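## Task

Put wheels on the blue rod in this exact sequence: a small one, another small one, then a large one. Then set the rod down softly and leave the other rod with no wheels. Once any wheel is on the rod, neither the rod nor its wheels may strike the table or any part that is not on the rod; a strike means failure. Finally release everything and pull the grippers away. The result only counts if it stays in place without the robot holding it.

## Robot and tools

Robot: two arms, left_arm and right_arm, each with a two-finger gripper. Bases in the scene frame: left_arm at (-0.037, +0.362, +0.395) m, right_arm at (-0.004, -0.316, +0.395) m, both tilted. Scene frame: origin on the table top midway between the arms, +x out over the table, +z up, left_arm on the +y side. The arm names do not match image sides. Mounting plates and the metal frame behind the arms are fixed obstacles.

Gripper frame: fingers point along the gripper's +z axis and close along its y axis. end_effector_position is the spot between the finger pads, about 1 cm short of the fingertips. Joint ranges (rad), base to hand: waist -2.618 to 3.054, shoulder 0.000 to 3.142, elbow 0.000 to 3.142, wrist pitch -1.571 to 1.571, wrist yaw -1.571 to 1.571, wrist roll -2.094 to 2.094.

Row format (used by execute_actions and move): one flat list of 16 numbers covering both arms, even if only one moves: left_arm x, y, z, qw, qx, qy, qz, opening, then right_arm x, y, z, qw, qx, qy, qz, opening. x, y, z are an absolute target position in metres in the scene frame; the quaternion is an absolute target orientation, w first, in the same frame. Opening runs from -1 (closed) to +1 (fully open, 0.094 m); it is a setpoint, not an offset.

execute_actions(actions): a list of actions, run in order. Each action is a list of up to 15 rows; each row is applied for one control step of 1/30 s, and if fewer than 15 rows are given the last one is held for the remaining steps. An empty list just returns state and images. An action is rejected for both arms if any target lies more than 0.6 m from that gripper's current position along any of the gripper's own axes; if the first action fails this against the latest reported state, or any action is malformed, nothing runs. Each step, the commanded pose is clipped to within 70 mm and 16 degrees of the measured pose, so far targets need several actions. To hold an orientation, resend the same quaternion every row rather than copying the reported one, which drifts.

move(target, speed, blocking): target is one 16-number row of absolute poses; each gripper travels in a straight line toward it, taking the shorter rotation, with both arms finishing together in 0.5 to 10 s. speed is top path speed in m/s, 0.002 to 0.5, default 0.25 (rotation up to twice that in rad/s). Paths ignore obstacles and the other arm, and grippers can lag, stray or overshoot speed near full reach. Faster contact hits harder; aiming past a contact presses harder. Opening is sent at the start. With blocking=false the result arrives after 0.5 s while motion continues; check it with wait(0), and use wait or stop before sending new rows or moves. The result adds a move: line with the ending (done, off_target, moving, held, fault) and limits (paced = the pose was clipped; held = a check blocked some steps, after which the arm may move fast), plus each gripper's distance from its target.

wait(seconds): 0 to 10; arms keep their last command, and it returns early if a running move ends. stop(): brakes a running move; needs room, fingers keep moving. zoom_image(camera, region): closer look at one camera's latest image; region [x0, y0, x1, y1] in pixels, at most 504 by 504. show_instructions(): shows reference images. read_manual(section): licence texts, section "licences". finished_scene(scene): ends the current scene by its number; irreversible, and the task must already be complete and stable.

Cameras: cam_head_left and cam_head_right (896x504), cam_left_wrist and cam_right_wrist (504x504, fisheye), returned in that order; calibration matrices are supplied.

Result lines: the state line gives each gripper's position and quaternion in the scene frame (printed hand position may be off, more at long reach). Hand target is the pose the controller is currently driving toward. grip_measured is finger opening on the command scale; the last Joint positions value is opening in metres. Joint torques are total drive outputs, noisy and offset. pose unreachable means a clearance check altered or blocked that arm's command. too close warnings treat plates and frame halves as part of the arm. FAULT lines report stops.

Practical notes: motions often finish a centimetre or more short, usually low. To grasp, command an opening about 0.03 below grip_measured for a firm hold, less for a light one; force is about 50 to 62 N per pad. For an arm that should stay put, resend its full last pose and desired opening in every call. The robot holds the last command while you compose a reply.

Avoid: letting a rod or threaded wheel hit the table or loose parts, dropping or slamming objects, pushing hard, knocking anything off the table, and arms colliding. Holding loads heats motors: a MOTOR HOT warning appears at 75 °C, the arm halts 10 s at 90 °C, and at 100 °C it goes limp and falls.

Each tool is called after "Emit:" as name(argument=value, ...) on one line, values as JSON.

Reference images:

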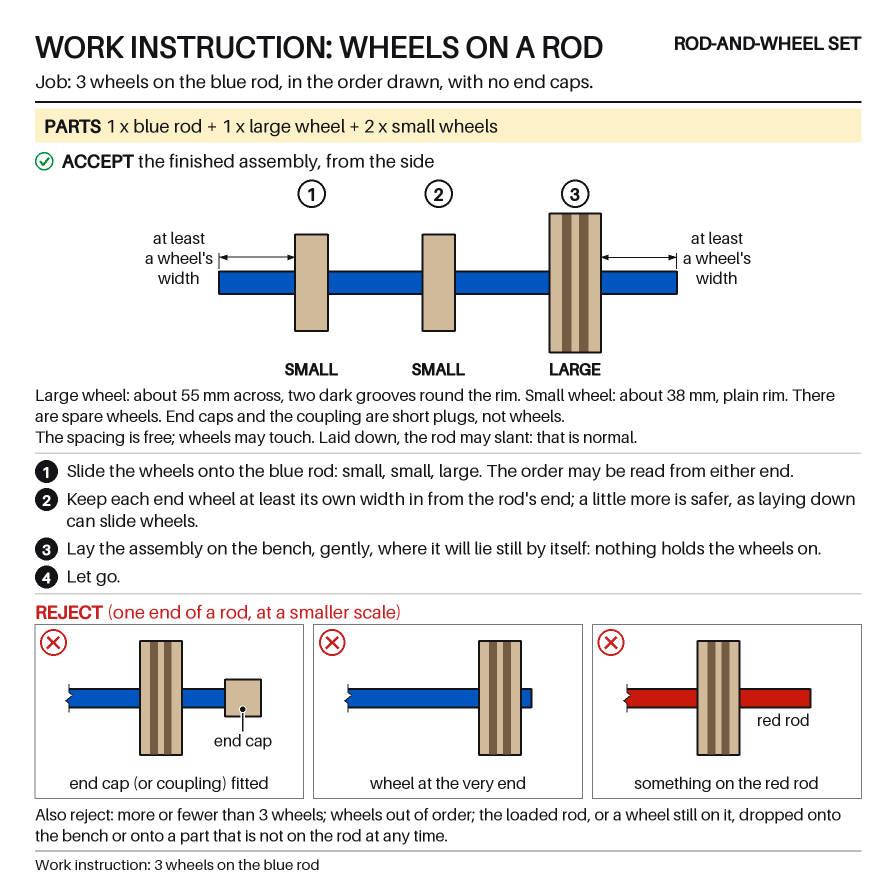

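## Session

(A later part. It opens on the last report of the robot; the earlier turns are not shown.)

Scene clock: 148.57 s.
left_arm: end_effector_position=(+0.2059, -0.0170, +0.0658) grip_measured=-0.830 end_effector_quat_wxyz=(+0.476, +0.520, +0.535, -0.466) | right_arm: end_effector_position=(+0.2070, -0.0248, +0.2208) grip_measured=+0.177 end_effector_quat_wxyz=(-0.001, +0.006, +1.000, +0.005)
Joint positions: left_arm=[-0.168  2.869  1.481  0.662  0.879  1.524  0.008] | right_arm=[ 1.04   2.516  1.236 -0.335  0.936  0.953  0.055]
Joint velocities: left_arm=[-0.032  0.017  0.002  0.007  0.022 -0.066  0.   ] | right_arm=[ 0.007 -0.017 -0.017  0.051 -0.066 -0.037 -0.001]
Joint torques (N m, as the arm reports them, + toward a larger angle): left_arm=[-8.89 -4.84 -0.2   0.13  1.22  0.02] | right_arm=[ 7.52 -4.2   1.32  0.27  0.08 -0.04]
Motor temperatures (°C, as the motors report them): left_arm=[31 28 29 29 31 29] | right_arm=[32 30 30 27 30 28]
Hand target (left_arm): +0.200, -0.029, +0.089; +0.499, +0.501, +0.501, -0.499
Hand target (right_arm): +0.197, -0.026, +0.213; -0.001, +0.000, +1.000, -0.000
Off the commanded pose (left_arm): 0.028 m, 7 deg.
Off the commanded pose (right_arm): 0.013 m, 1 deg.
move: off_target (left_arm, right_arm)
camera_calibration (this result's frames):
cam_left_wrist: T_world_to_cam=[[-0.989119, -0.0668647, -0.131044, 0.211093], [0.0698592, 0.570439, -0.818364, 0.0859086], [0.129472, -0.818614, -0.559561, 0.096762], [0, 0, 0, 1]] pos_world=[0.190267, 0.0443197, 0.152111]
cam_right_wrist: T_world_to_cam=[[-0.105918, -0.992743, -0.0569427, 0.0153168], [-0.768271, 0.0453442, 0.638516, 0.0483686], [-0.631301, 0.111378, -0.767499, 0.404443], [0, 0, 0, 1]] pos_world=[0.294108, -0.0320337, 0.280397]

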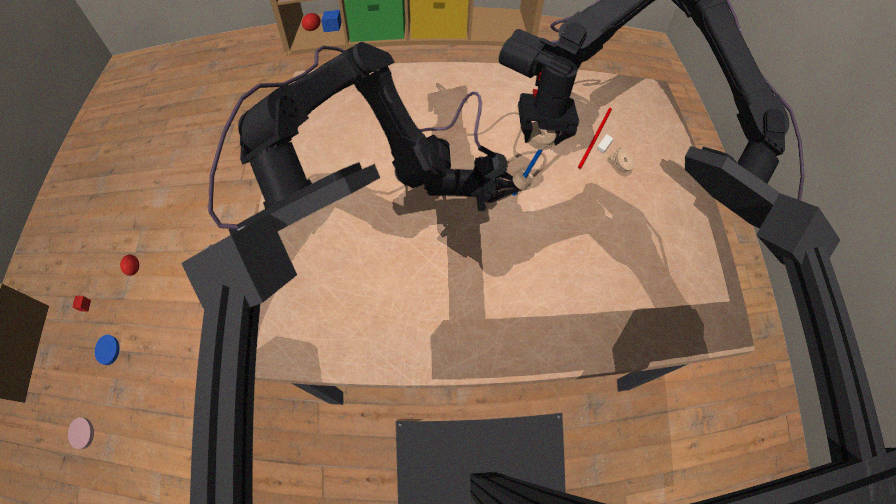

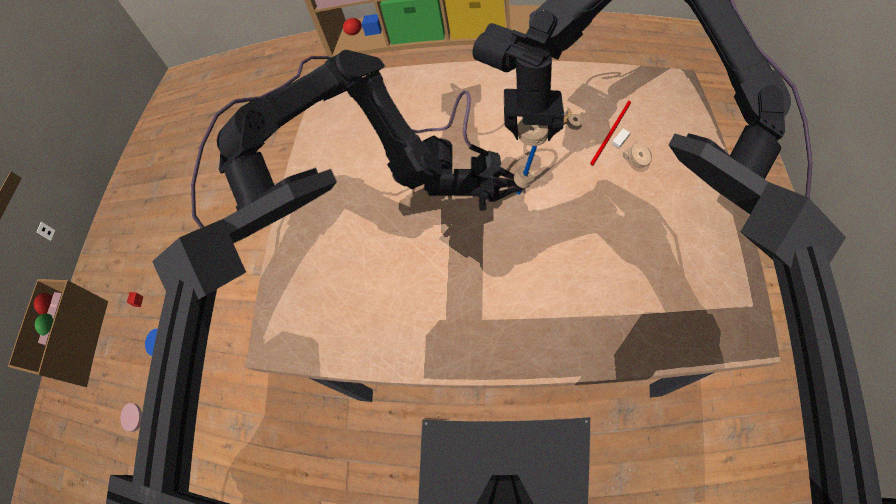

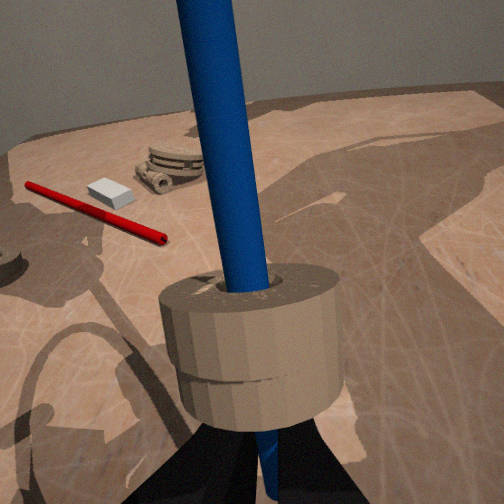

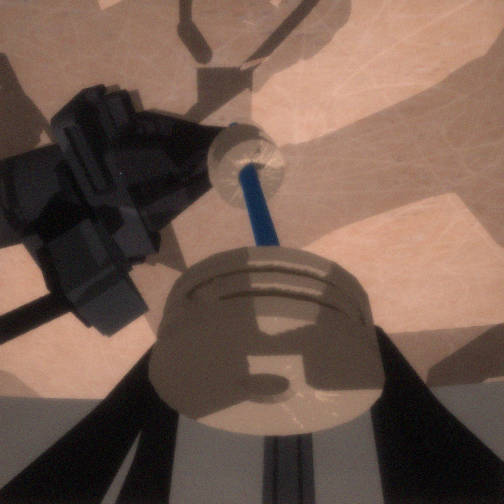

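Emit:
move(target=[0.2,-0.03,0.09,0.5,0.5,0.5,-0.5,-0.88,0.19,-0.026,0.245,0,0,1,0,0.12], speed=0.03)

Emit:
move(target=[0.2,-0.03,0.09,0.5,0.5,0.5,-0.5,-0.88,0.188,-0.026,0.226,0,0,1,0,0.12], speed=0.015)

Scene clock: 150.93 s.
left_arm: end_effector_position=(+0.2050, -0.0195, +0.0776) grip_measured=-0.830 end_effector_quat_wxyz=(+0.491, +0.507, +0.519, -0.483) | right_arm: end_effector_position=(+0.1930, -0.0290, +0.2352) grip_measured=+0.177 end_effector_quat_wxyz=(-0.004, +0.010, +1.000, -0.005)
Joint positions: left_arm=[-0.173  2.869  1.481  0.662  0.936  1.524  0.008] | right_arm=[ 1.09   2.516  1.236 -0.438  0.936  1.074  0.055]
Joint velocities: left_arm=[ 0.002  0.012 -0.007 -0.081 -0.007  0.037 -0.001] | right_arm=[ 0.002  0.017 -0.007 -0.11  -0.037  0.066 -0.   ]
Joint torques (N m, as the arm reports them, + toward a larger angle): left_arm=[-8.6  -4.87 -0.17  0.13  0.77  0.01] | right_arm=[ 9.54 -6.4   2.6  -0.35 -0.03  0.06]
Motor temperatures (°C, as the motors report them): left_arm=[31 28 29 29 31 29] | right_arm=[32 30 30 27 30 28]
Hand target (left_arm): +0.200, -0.029, +0.090; +0.500, +0.500, +0.500, -0.500
Hand target (right_arm): +0.190, -0.026, +0.244; +0.001, -0.000, +1.000, -0.000
Off the commanded pose (left_arm): 0.017 m, 3 deg.
Off the commanded pose (right_arm): 0.011 m, 1 deg.
move: off_target (left_arm, right_arm)
camera_calibration (this result's frames):
cam_left_wrist: T_world_to_cam=[[-0.989104, -0.0696593, -0.129699, 0.211435], [0.0750103, 0.519601, -0.85111, 0.0975979], [0.126679, -0.851564, -0.508714, 0.097374], [0, 0, 0, 1]] pos_world=[0.189475, 0.0469367, 0.160025]
cam_right_wrist: T_world_to_cam=[[-0.114285, -0.992809, -0.0356335, 0.00714148], [-0.763224, 0.0647829, 0.642878, 0.0271981], [-0.635946, 0.100668, -0.765139, 0.407121], [0, 0, 0, 1]] pos_world=[0.280481, -0.0356557, 0.294274]

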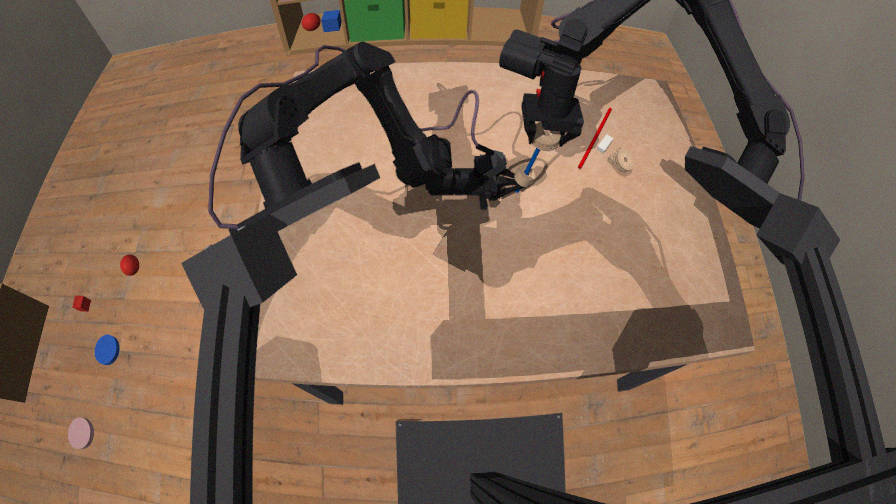

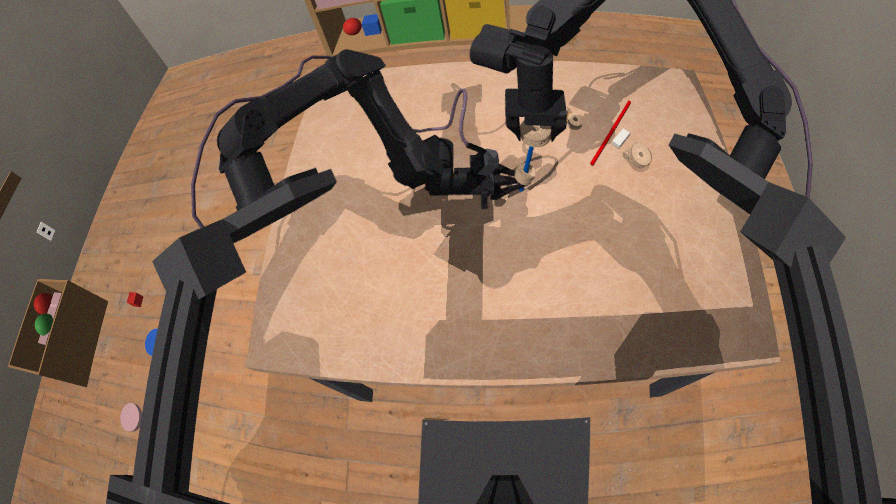

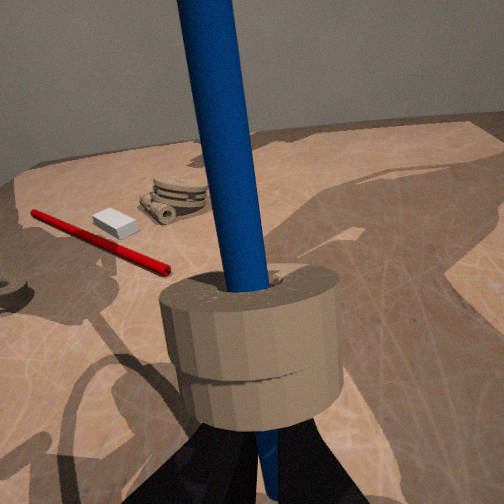

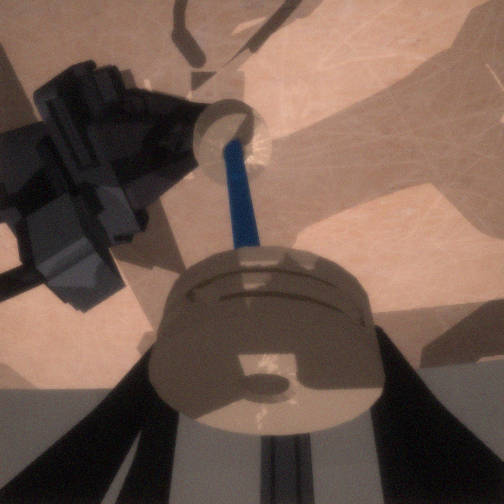

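Scene clock: 153.27 s.
left_arm: end_effector_position=(+0.2049, -0.0197, +0.0779) grip_measured=-0.830 end_effector_quat_wxyz=(+0.491, +0.507, +0.519, -0.483) | right_arm: end_effector_position=(+0.1945, -0.0255, +0.2279) grip_measured=+0.177 end_effector_quat_wxyz=(-0.002, +0.008, +1.000, +0.001)
Joint positions: left_arm=[-0.173  2.869  1.481  0.662  0.937  1.524  0.008] | right_arm=[ 1.073  2.525  1.229 -0.376  0.936  1.025  0.055]
Joint velocities: left_arm=[ 0.017 -0.022  0.017 -0.051 -0.007 -0.022  0.001] | right_arm=[-0.007 -0.007 -0.007 -0.037 -0.007  0.022 -0.   ]
Joint torques (N m, as the arm reports them, + toward a larger angle): left_arm=[-8.68 -4.68 -0.2   0.14  0.74  0.01] | right_arm=[ 7.92 -5.27  1.84  0.06  0.06 -0.03]
Motor temperatures (°C, as the motors report them): left_arm=[31 28 29 29 31 29] | right_arm=[32 30 30 27 30 28]
Hand target (left_arm): +0.200, -0.029, +0.090; +0.500, +0.500, +0.500, -0.500
Hand target (right_arm): +0.188, -0.026, +0.226; -0.000, +0.000, +1.000, -0.000
Off the commanded pose (left_arm): 0.017 m, 3 deg.
Off the commanded pose (right_arm): 0.007 m, 1 deg.
move: off_target (left_arm)
camera_calibration (this result's frames):
cam_left_wrist: T_world_to_cam=[[-0.989101, -0.0695392, -0.129783, 0.211424], [0.0752779, 0.5187, -0.851636, 0.0978804], [0.12654, -0.852123, -0.507812, 0.0973409], [0, 0, 0, 1]] pos_world=[0.189433, 0.046878, 0.160228]
cam_right_wrist: T_world_to_cam=[[-0.110697, -0.992657, -0.0487587, 0.0127956], [-0.76644, 0.0540319, 0.640039, 0.0338756], [-0.632705, 0.108221, -0.766794, 0.402074], [0, 0, 0, 1]] pos_world=[0.281774, -0.0326416, 0.28725]

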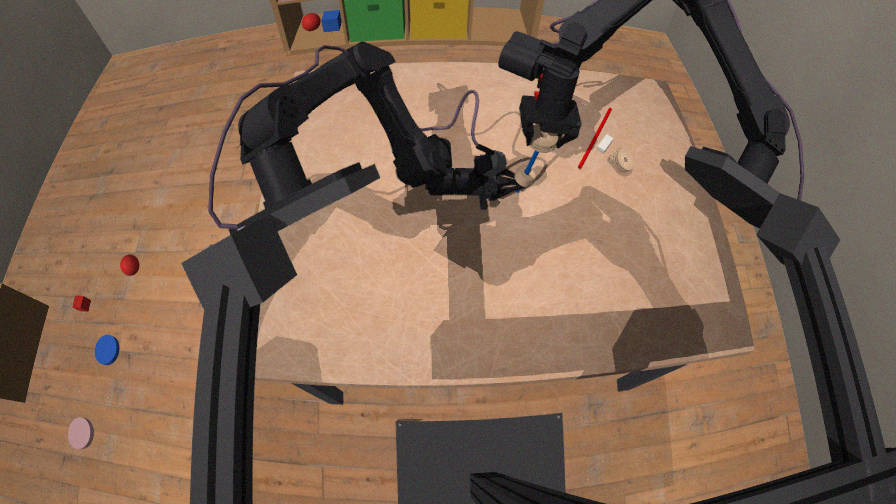

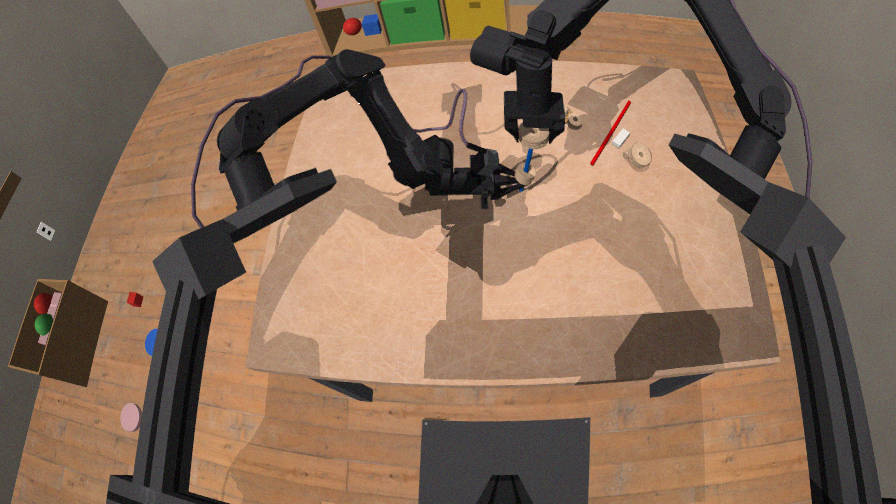

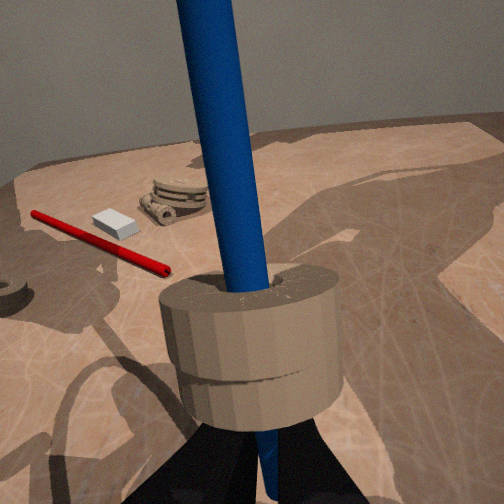

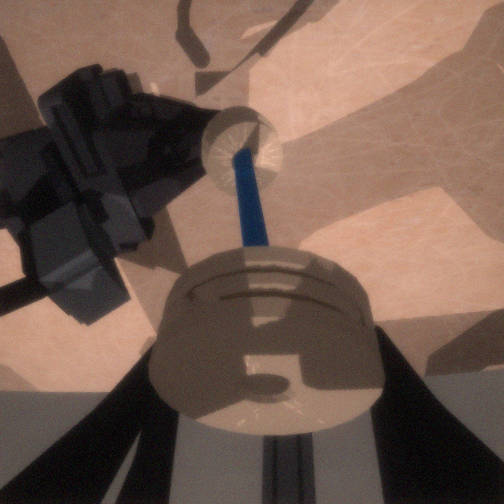

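Left isn't pushed at z=0.228; possibly entered. Continue.

Emit:
move(target=[0.2,-0.03,0.09,0.5,0.5,0.5,-0.5,-0.88,0.189,-0.026,0.212,0,0,1,0,0.12], speed=0.015)

Scene clock: 155.40 s.
left_arm: end_effector_position=(+0.2055, -0.0178, +0.0758) grip_measured=-0.830 end_effector_quat_wxyz=(+0.489, +0.506, +0.522, -0.482) | right_arm: end_effector_position=(+0.1956, -0.0243, +0.2139) grip_measured=+0.177 end_effector_quat_wxyz=(-0.006, +0.010, +1.000, +0.004)
Joint positions: left_arm=[-0.168  2.869  1.481  0.662  0.935  1.52   0.008] | right_arm=[ 1.038  2.544  1.225 -0.308  0.93   0.969  0.055]
Joint velocities: left_arm=[-0.012 -0.002  0.017 -0.022  0.007 -0.037  0.   ] | right_arm=[ 0.002 -0.002 -0.037  0.007  0.081 -0.022  0.   ]
Joint torques (N m, as the arm reports them, + toward a larger angle): left_arm=[-8.96 -4.83 -0.34  0.16  0.78  0.  ] | right_arm=[ 8.11 -5.35  1.08 -0.04  0.16  0.02]
Motor temperatures (°C, as the motors report them): left_arm=[31 28 29 29 31 29] | right_arm=[32 30 30 27 30 28]
Hand target (left_arm): +0.200, -0.029, +0.090; +0.500, +0.500, +0.500, -0.500
Hand target (right_arm): +0.189, -0.026, +0.212; -0.001, -0.000, +1.000, -0.001
Off the commanded pose (left_arm): 0.020 m, 4 deg.
Off the commanded pose (right_arm): 0.007 m, 1 deg.
move: off_target (left_arm)
camera_calibration (this result's frames):
cam_left_wrist: T_world_to_cam=[[-0.989556, -0.0719975, -0.124885, 0.211474], [0.0690839, 0.52351, -0.849214, 0.0962283], [0.12652, -0.848972, -0.513068, 0.0982212], [0, 0, 0, 1]] pos_world=[0.19019, 0.0482362, 0.158522]
cam_right_wrist: T_world_to_cam=[[-0.113585, -0.992141, -0.0524907, 0.0148535], [-0.761426, 0.0529896, 0.646083, 0.0412959], [-0.638224, 0.113353, -0.76146, 0.391944], [0, 0, 0, 1]] pos_world=[0.283279, -0.0318795, 0.272549]

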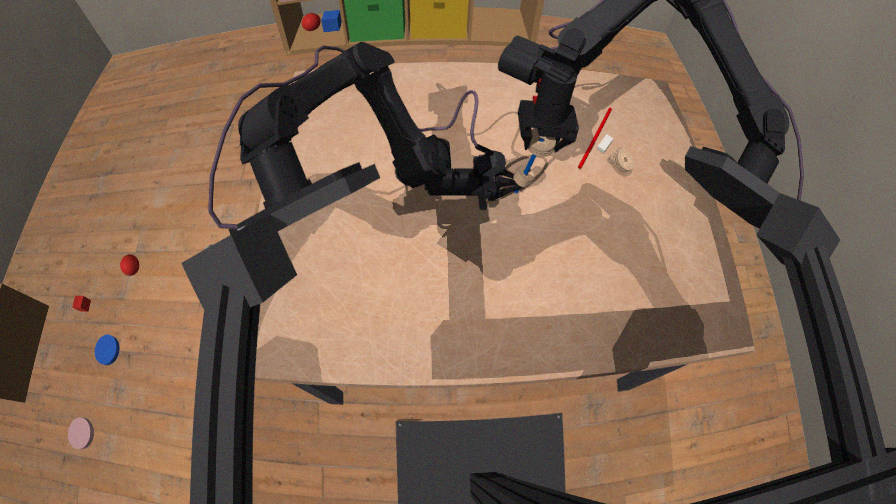

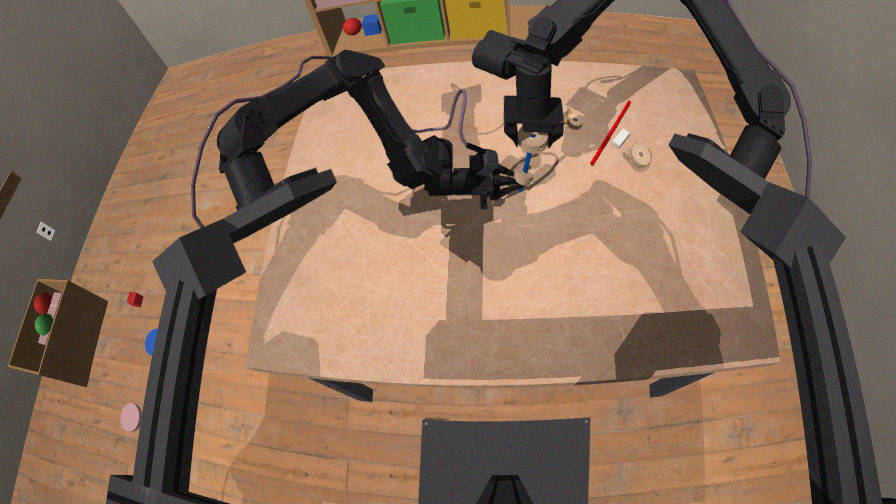

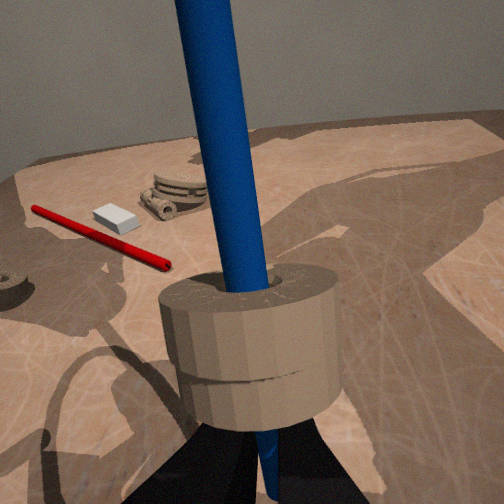

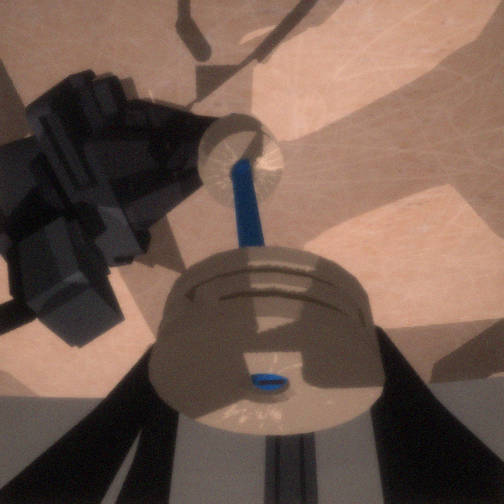

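Emit:
move(target=[0.2,-0.03,0.09,0.5,0.5,0.5,-0.5,-0.88,0.193,-0.0255,0.175,0,0,1,0,0.12], speed=0.04)

Emit:
move(target=[0.2,-0.03,0.09,0.5,0.5,0.5,-0.5,-0.88,0.193,-0.0255,0.175,0,0,1,0,0.32], speed=0.04)

Emit:
move(target=[0.2,-0.03,0.09,0.5,0.5,0.5,-0.5,-0.88,0.198,-0.0255,0.28,0,0,1,0,0.32], speed=0.1)

Emit:
move(target=[0.2,-0.03,0.09,0.5,0.5,0.5,-0.5,-0.88,0.3,-0.25,0.25,0,0,1,0,0.32], speed=0.2)

Scene clock: 156.90 s.
left_arm: end_effector_position=(+0.2076, -0.0099, +0.0549) grip_measured=-0.830 end_effector_quat_wxyz=(+0.465, +0.523, +0.550, -0.456) | right_arm: end_effector_position=(+0.1997, -0.0200, +0.1863) grip_measured=+0.177 end_effector_quat_wxyz=(-0.006, +0.000, +1.000, +0.011)
Joint positions: left_arm=[-0.152  2.869  1.481  0.662  0.851  1.518  0.008] | right_arm=[ 0.971  2.585  1.221 -0.154  0.92   0.823  0.055]
Joint velocities: left_arm=[ 0.012 -0.002  0.012 -0.051 -0.037 -0.007 -0.   ] | right_arm=[-0.002 -0.022 -0.017 -0.037  0.007 -0.051 -0.   ]
Joint torques (N m, as the arm reports them, + toward a larger angle): left_arm=[-9.91 -4.73 -0.3   0.11  1.41  0.07] | right_arm=[ 6.81 -4.18  0.58  0.36  0.19 -0.07]
Motor temperatures (°C, as the motors report them): left_arm=[32 28 29 29 31 29] | right_arm=[32 30 30 27 30 28]
Hand target (left_arm): +0.199, -0.028, +0.088; +0.499, +0.501, +0.502, -0.499
Hand target (right_arm): +0.193, -0.026, +0.176; -0.001, +0.000, +1.000, -0.000
Off the commanded pose (left_arm): 0.041 m, 9 deg.
Off the commanded pose (right_arm): 0.014 m, 1 deg.
move: off_target (left_arm, right_arm)
camera_calibration (this result's frames):
cam_left_wrist: T_world_to_cam=[[-0.989901, -0.0734648, -0.121241, 0.211429], [0.0527612, 0.602877, -0.796088, 0.0754745], [0.131578, -0.794445, -0.592912, 0.0978532], [0, 0, 0, 1]] pos_world=[0.192436, 0.0477698, 0.143737]
cam_right_wrist: T_world_to_cam=[[-0.0947731, -0.993153, -0.0683088, 0.0172505], [-0.762326, 0.0282748, 0.646576, 0.0615848], [-0.640217, 0.113352, -0.759785, 0.373178], [0, 0, 0, 1]] pos_world=[0.287497, -0.0269092, 0.244894]

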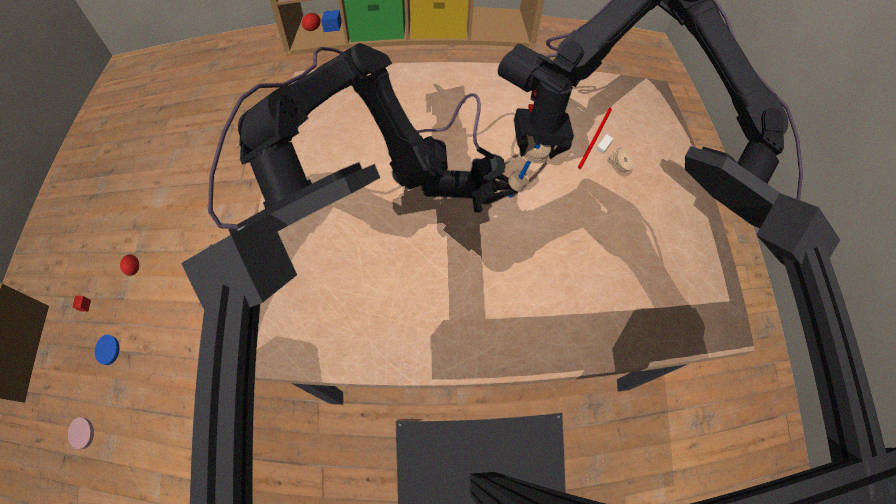

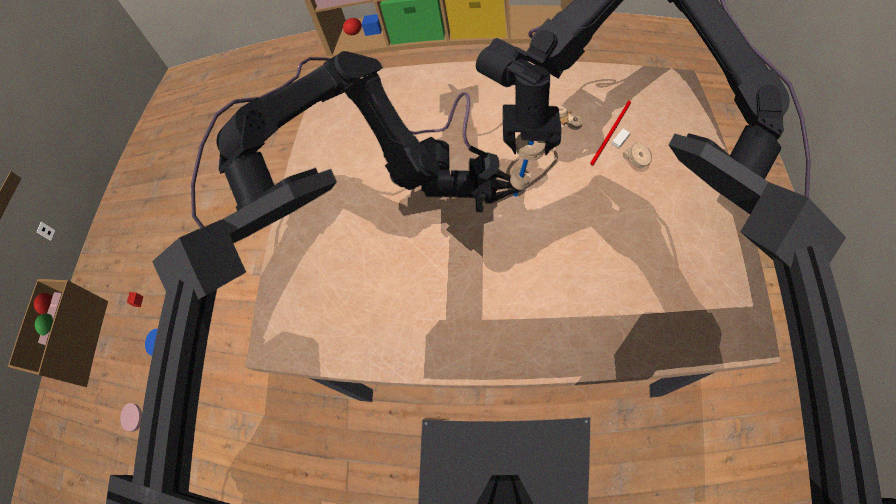

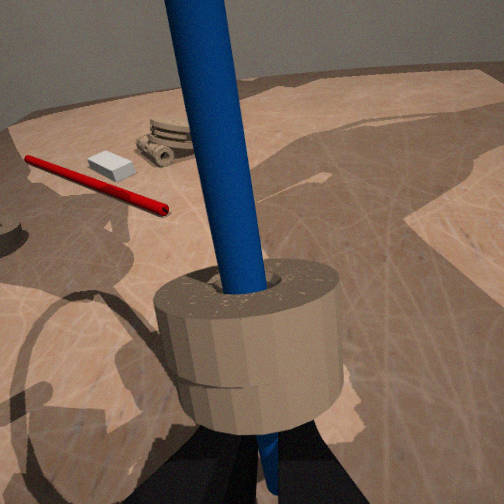

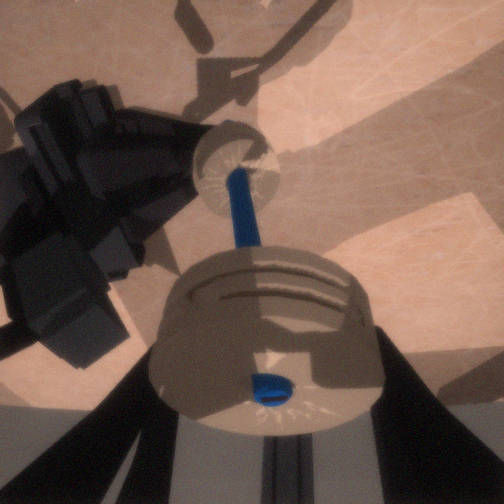

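Scene clock: 159.17 s.
left_arm: end_effector_position=(+0.2052, -0.0192, +0.0763) grip_measured=-0.830 end_effector_quat_wxyz=(+0.489, +0.508, +0.521, -0.481) | right_arm: end_effector_position=(+0.2007, -0.0227, +0.1768) grip_measured=+0.318 end_effector_quat_wxyz=(-0.004, +0.010, +1.000, +0.006)
Joint positions: left_arm=[-0.172  2.869  1.481  0.662  0.93   1.522  0.008] | right_arm=[ 0.948  2.6    1.221 -0.119  0.928  0.813  0.062]
Joint velocities: left_arm=[-0.012  0.007  0.002 -0.037  0.022 -0.007 -0.   ] | right_arm=[-0.002 -0.007 -0.002  0.007 -0.051 -0.022  0.001]
Joint torques (N m, as the arm reports them, + toward a larger angle): left_arm=[-8.72 -4.89 -0.2   0.13  0.78  0.04] | right_arm=[ 8.38 -5.17  0.33  0.01  0.19 -0.05]
Motor temperatures (°C, as the motors report them): left_arm=[32 28 29 29 31 29] | right_arm=[32 30 30 27 30 28]
Hand target (left_arm): +0.200, -0.029, +0.090; +0.500, +0.500, +0.500, -0.500
Hand target (right_arm): +0.193, -0.026, +0.175; -0.000, -0.000, +1.000, -0.000
Off the commanded pose (left_arm): 0.018 m, 4 deg.
Off the commanded pose (right_arm): 0.008 m, 1 deg.
move: off_target (left_arm)
camera_calibration (this result's frames):
cam_left_wrist: T_world_to_cam=[[-0.989193, -0.0698138, -0.128932, 0.211436], [0.0734711, 0.524971, -0.847943, 0.0964835], [0.126884, -0.848252, -0.514168, 0.0974204], [0, 0, 0, 1]] pos_world=[0.189701, 0.0467472, 0.159164]
cam_right_wrist: T_world_to_cam=[[-0.114397, -0.991767, -0.057542, 0.016129], [-0.763031, 0.0506267, 0.644376, 0.0695973], [-0.636158, 0.117621, -0.762541, 0.366663], [0, 0, 0, 1]] pos_world=[0.288206, -0.0306546, 0.235677]

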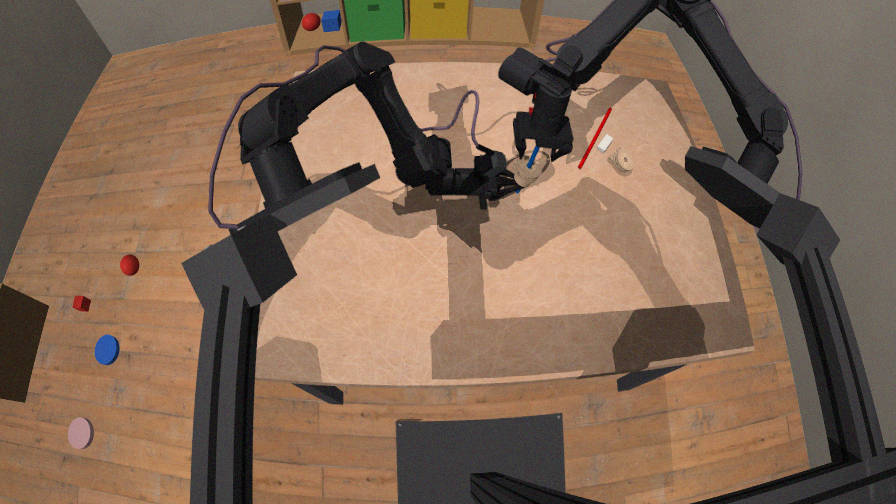

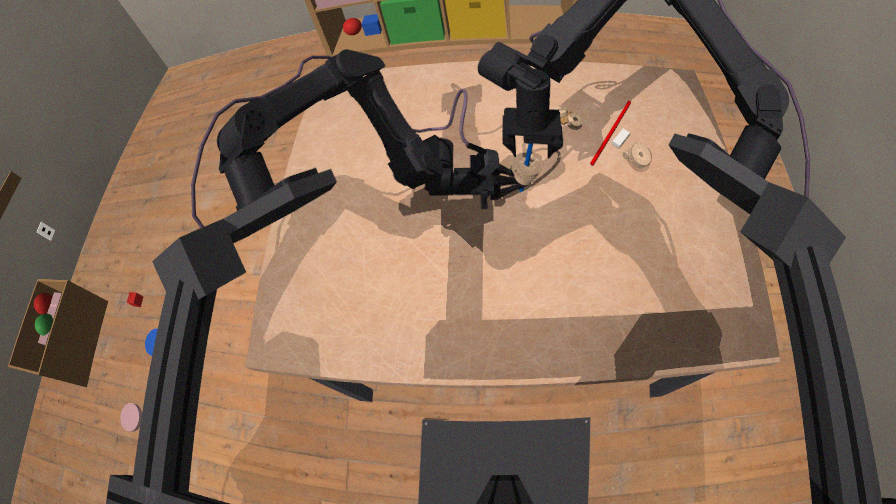

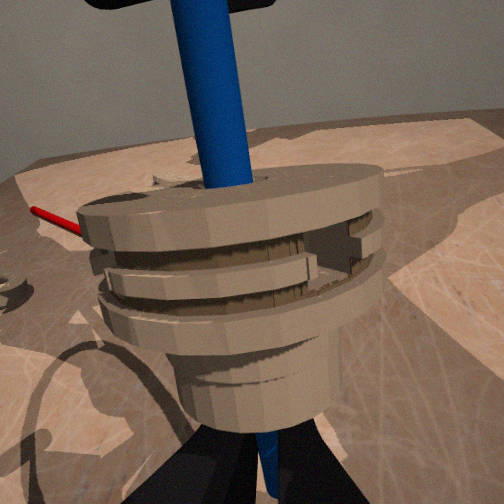

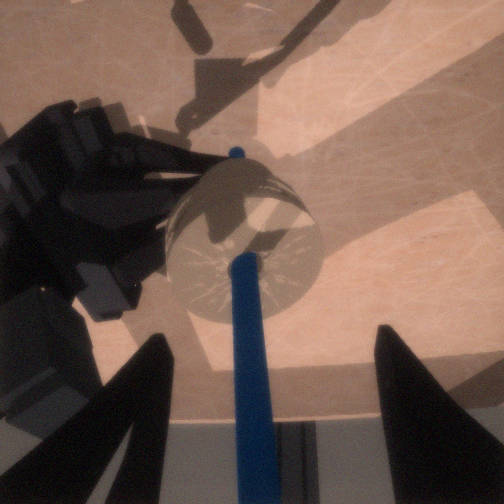

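Scene clock: 160.83 s.
left_arm: end_effector_position=(+0.2052, -0.0192, +0.0765) grip_measured=-0.830 end_effector_quat_wxyz=(+0.489, +0.508, +0.521, -0.481) | right_arm: end_effector_position=(+0.1924, -0.0330, +0.2669) grip_measured=+0.318 end_effector_quat_wxyz=(-0.005, -0.003, +1.000, -0.012)
Joint positions: left_arm=[-0.172  2.869  1.481  0.662  0.931  1.522  0.008] | right_arm=[ 1.162  2.48   1.273 -0.627  0.926  1.183  0.062]
Joint velocities: left_arm=[-0.012  0.002 -0.002 -0.022  0.022 -0.037 -0.001] | right_arm=[-0.002  0.007 -0.002  0.051  0.022  0.051 -0.   ]
Joint torques (N m, as the arm reports them, + toward a larger angle): left_arm=[-8.63 -4.89 -0.14  0.14  0.79  0.03] | right_arm=[ 8.86 -6.76  5.26 -0.35  0.    0.04]
Motor temperatures (°C, as the motors report them): left_arm=[32 28 29 29 31 29] | right_arm=[33 30 30 27 30 28]
Hand target (left_arm): +0.200, -0.029, +0.090; +0.500, +0.500, +0.500, -0.500
Hand target (right_arm): +0.198, -0.026, +0.279; +0.001, +0.000, +1.000, -0.000
Off the commanded pose (left_arm): 0.018 m, 4 deg.
Off the commanded pose (right_arm): 0.016 m, 2 deg.
move: off_target (left_arm, right_arm)
camera_calibration (this result's frames):
cam_left_wrist: T_world_to_cam=[[-0.989194, -0.0699116, -0.128873, 0.211446], [0.0735152, 0.523997, -0.848541, 0.0966811], [0.126852, -0.848846, -0.513195, 0.0974366], [0, 0, 0, 1]] pos_world=[0.189694, 0.0468306, 0.159292]
cam_right_wrist: T_world_to_cam=[[-0.0877934, -0.995892, -0.02216, -0.00454748], [-0.76366, 0.0530035, 0.643439, 0.00610983], [-0.639622, 0.0734124, -0.765176, 0.43121], [0, 0, 0, 1]] pos_world=[0.280078, -0.0365088, 0.325919]

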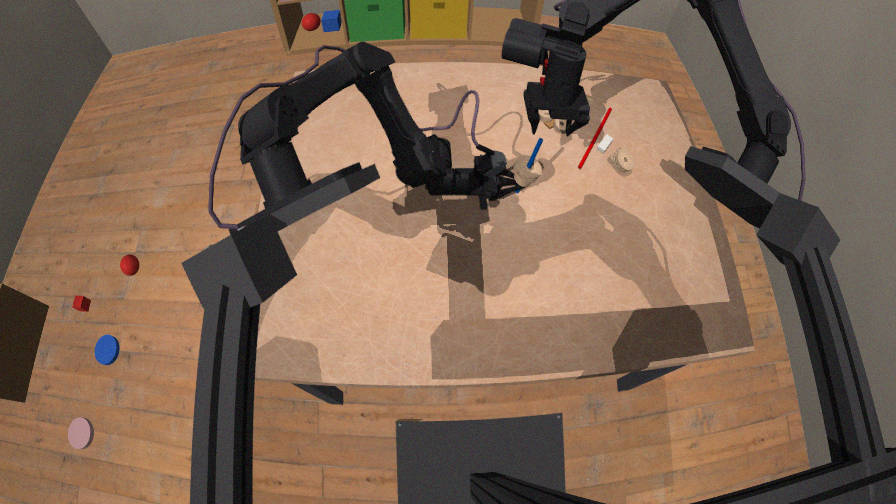

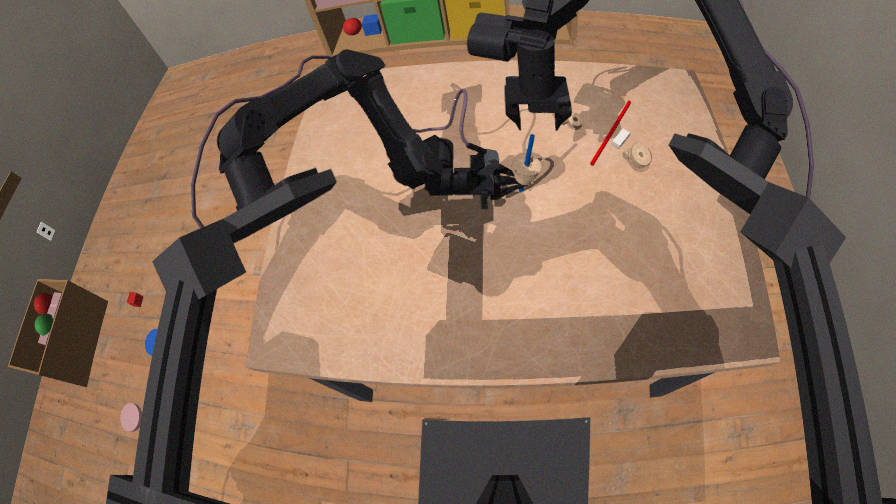

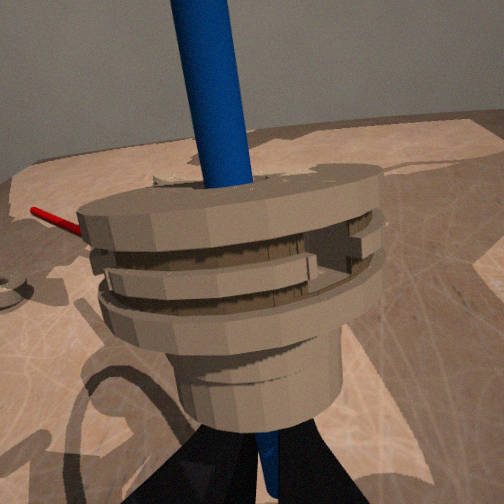

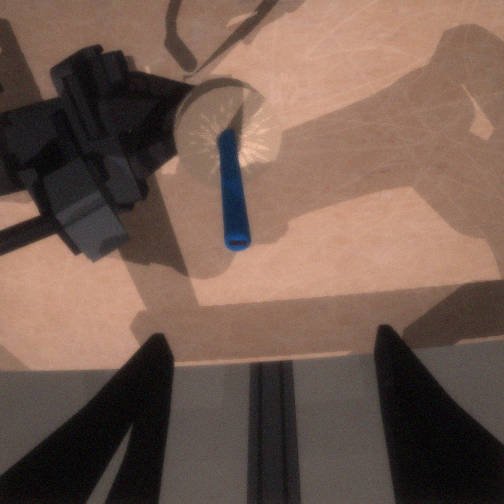

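Scene clock: 162.70 s.
left_arm: end_effector_position=(+0.2051, -0.0193, +0.0766) grip_measured=-0.830 end_effector_quat_wxyz=(+0.489, +0.508, +0.521, -0.481) | right_arm: end_effector_position=(+0.3001, -0.2473, +0.2475) grip_measured=+0.318 end_effector_quat_wxyz=(-0.009, -0.002, +1.000, -0.006)
Joint positions: left_arm=[-0.172  2.869  1.481  0.662  0.931  1.522  0.008] | right_arm=[ 0.659  1.613  0.766 -0.324  0.874  0.361  0.062]
Joint velocities: left_arm=[ 0.002  0.002 -0.007 -0.037 -0.007 -0.007 -0.   ] | right_arm=[-0.012  0.002  0.007  0.081 -0.066  0.007  0.   ]
Joint torques (N m, as the arm reports them, + toward a larger angle): left_arm=[-8.61 -4.85 -0.11  0.12  0.79  0.01] | right_arm=[ 4.54 -5.35  1.4   0.03 -0.08 -0.04]
Motor temperatures (°C, as the motors report them): left_arm=[32 28 29 29 31 29] | right_arm=[32 30 30 27 30 28]
Hand target (left_arm): +0.200, -0.029, +0.090; +0.500, +0.500, +0.500, -0.500
Hand target (right_arm): +0.300, -0.246, +0.250; -0.003, +0.000, +1.000, +0.001
Off the commanded pose (left_arm): 0.018 m, 4 deg.
Off the commanded pose (right_arm): 0.004 m, 1 deg.
move: off_target (left_arm)
camera_calibration (this result's frames):
cam_left_wrist: T_world_to_cam=[[-0.98919, -0.0696929, -0.129016, 0.211424], [0.07374, 0.524073, -0.848475, 0.0967663], [0.126747, -0.848817, -0.513269, 0.0973893], [0, 0, 0, 1]] pos_world=[0.18966, 0.0466878, 0.159368]
cam_right_wrist: T_world_to_cam=[[-0.091298, -0.995277, -0.0329827, -0.205087], [-0.758419, 0.0480303, 0.649996, 0.107779], [-0.645342, 0.084358, -0.759222, 0.503943], [0, 0, 0, 1]] pos_world=[0.388233, -0.251806, 0.305784]

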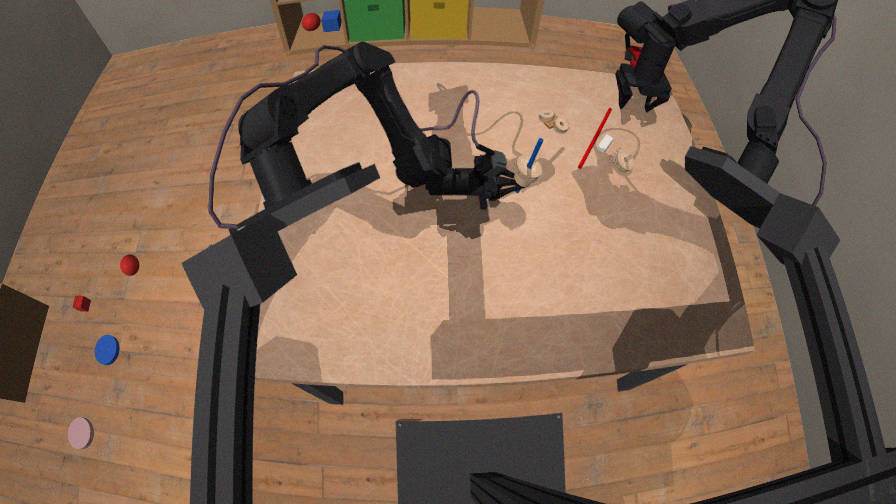

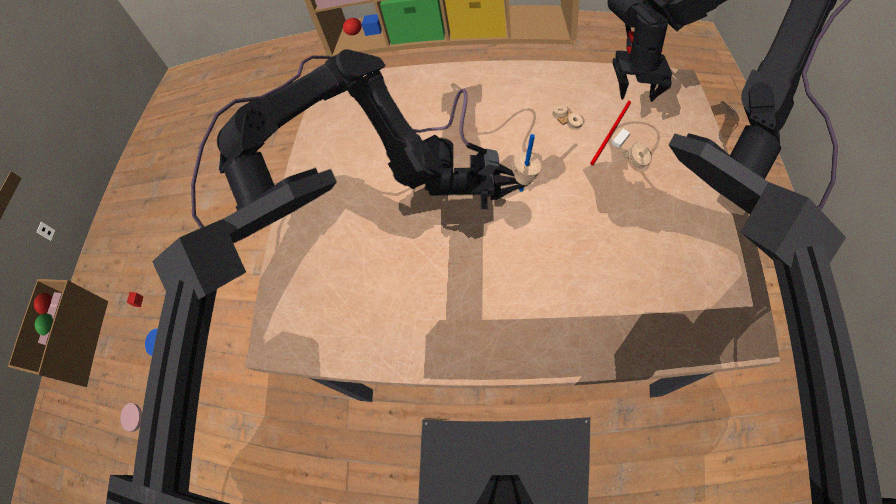

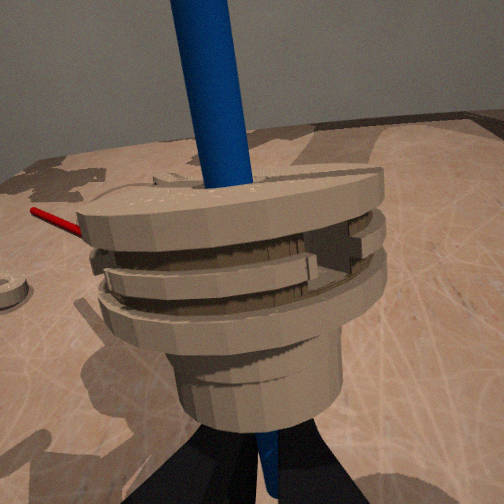

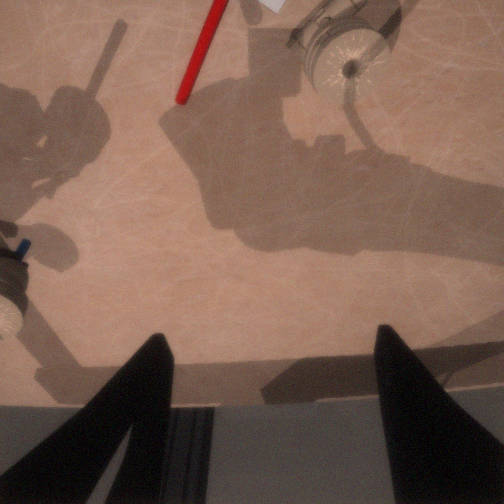

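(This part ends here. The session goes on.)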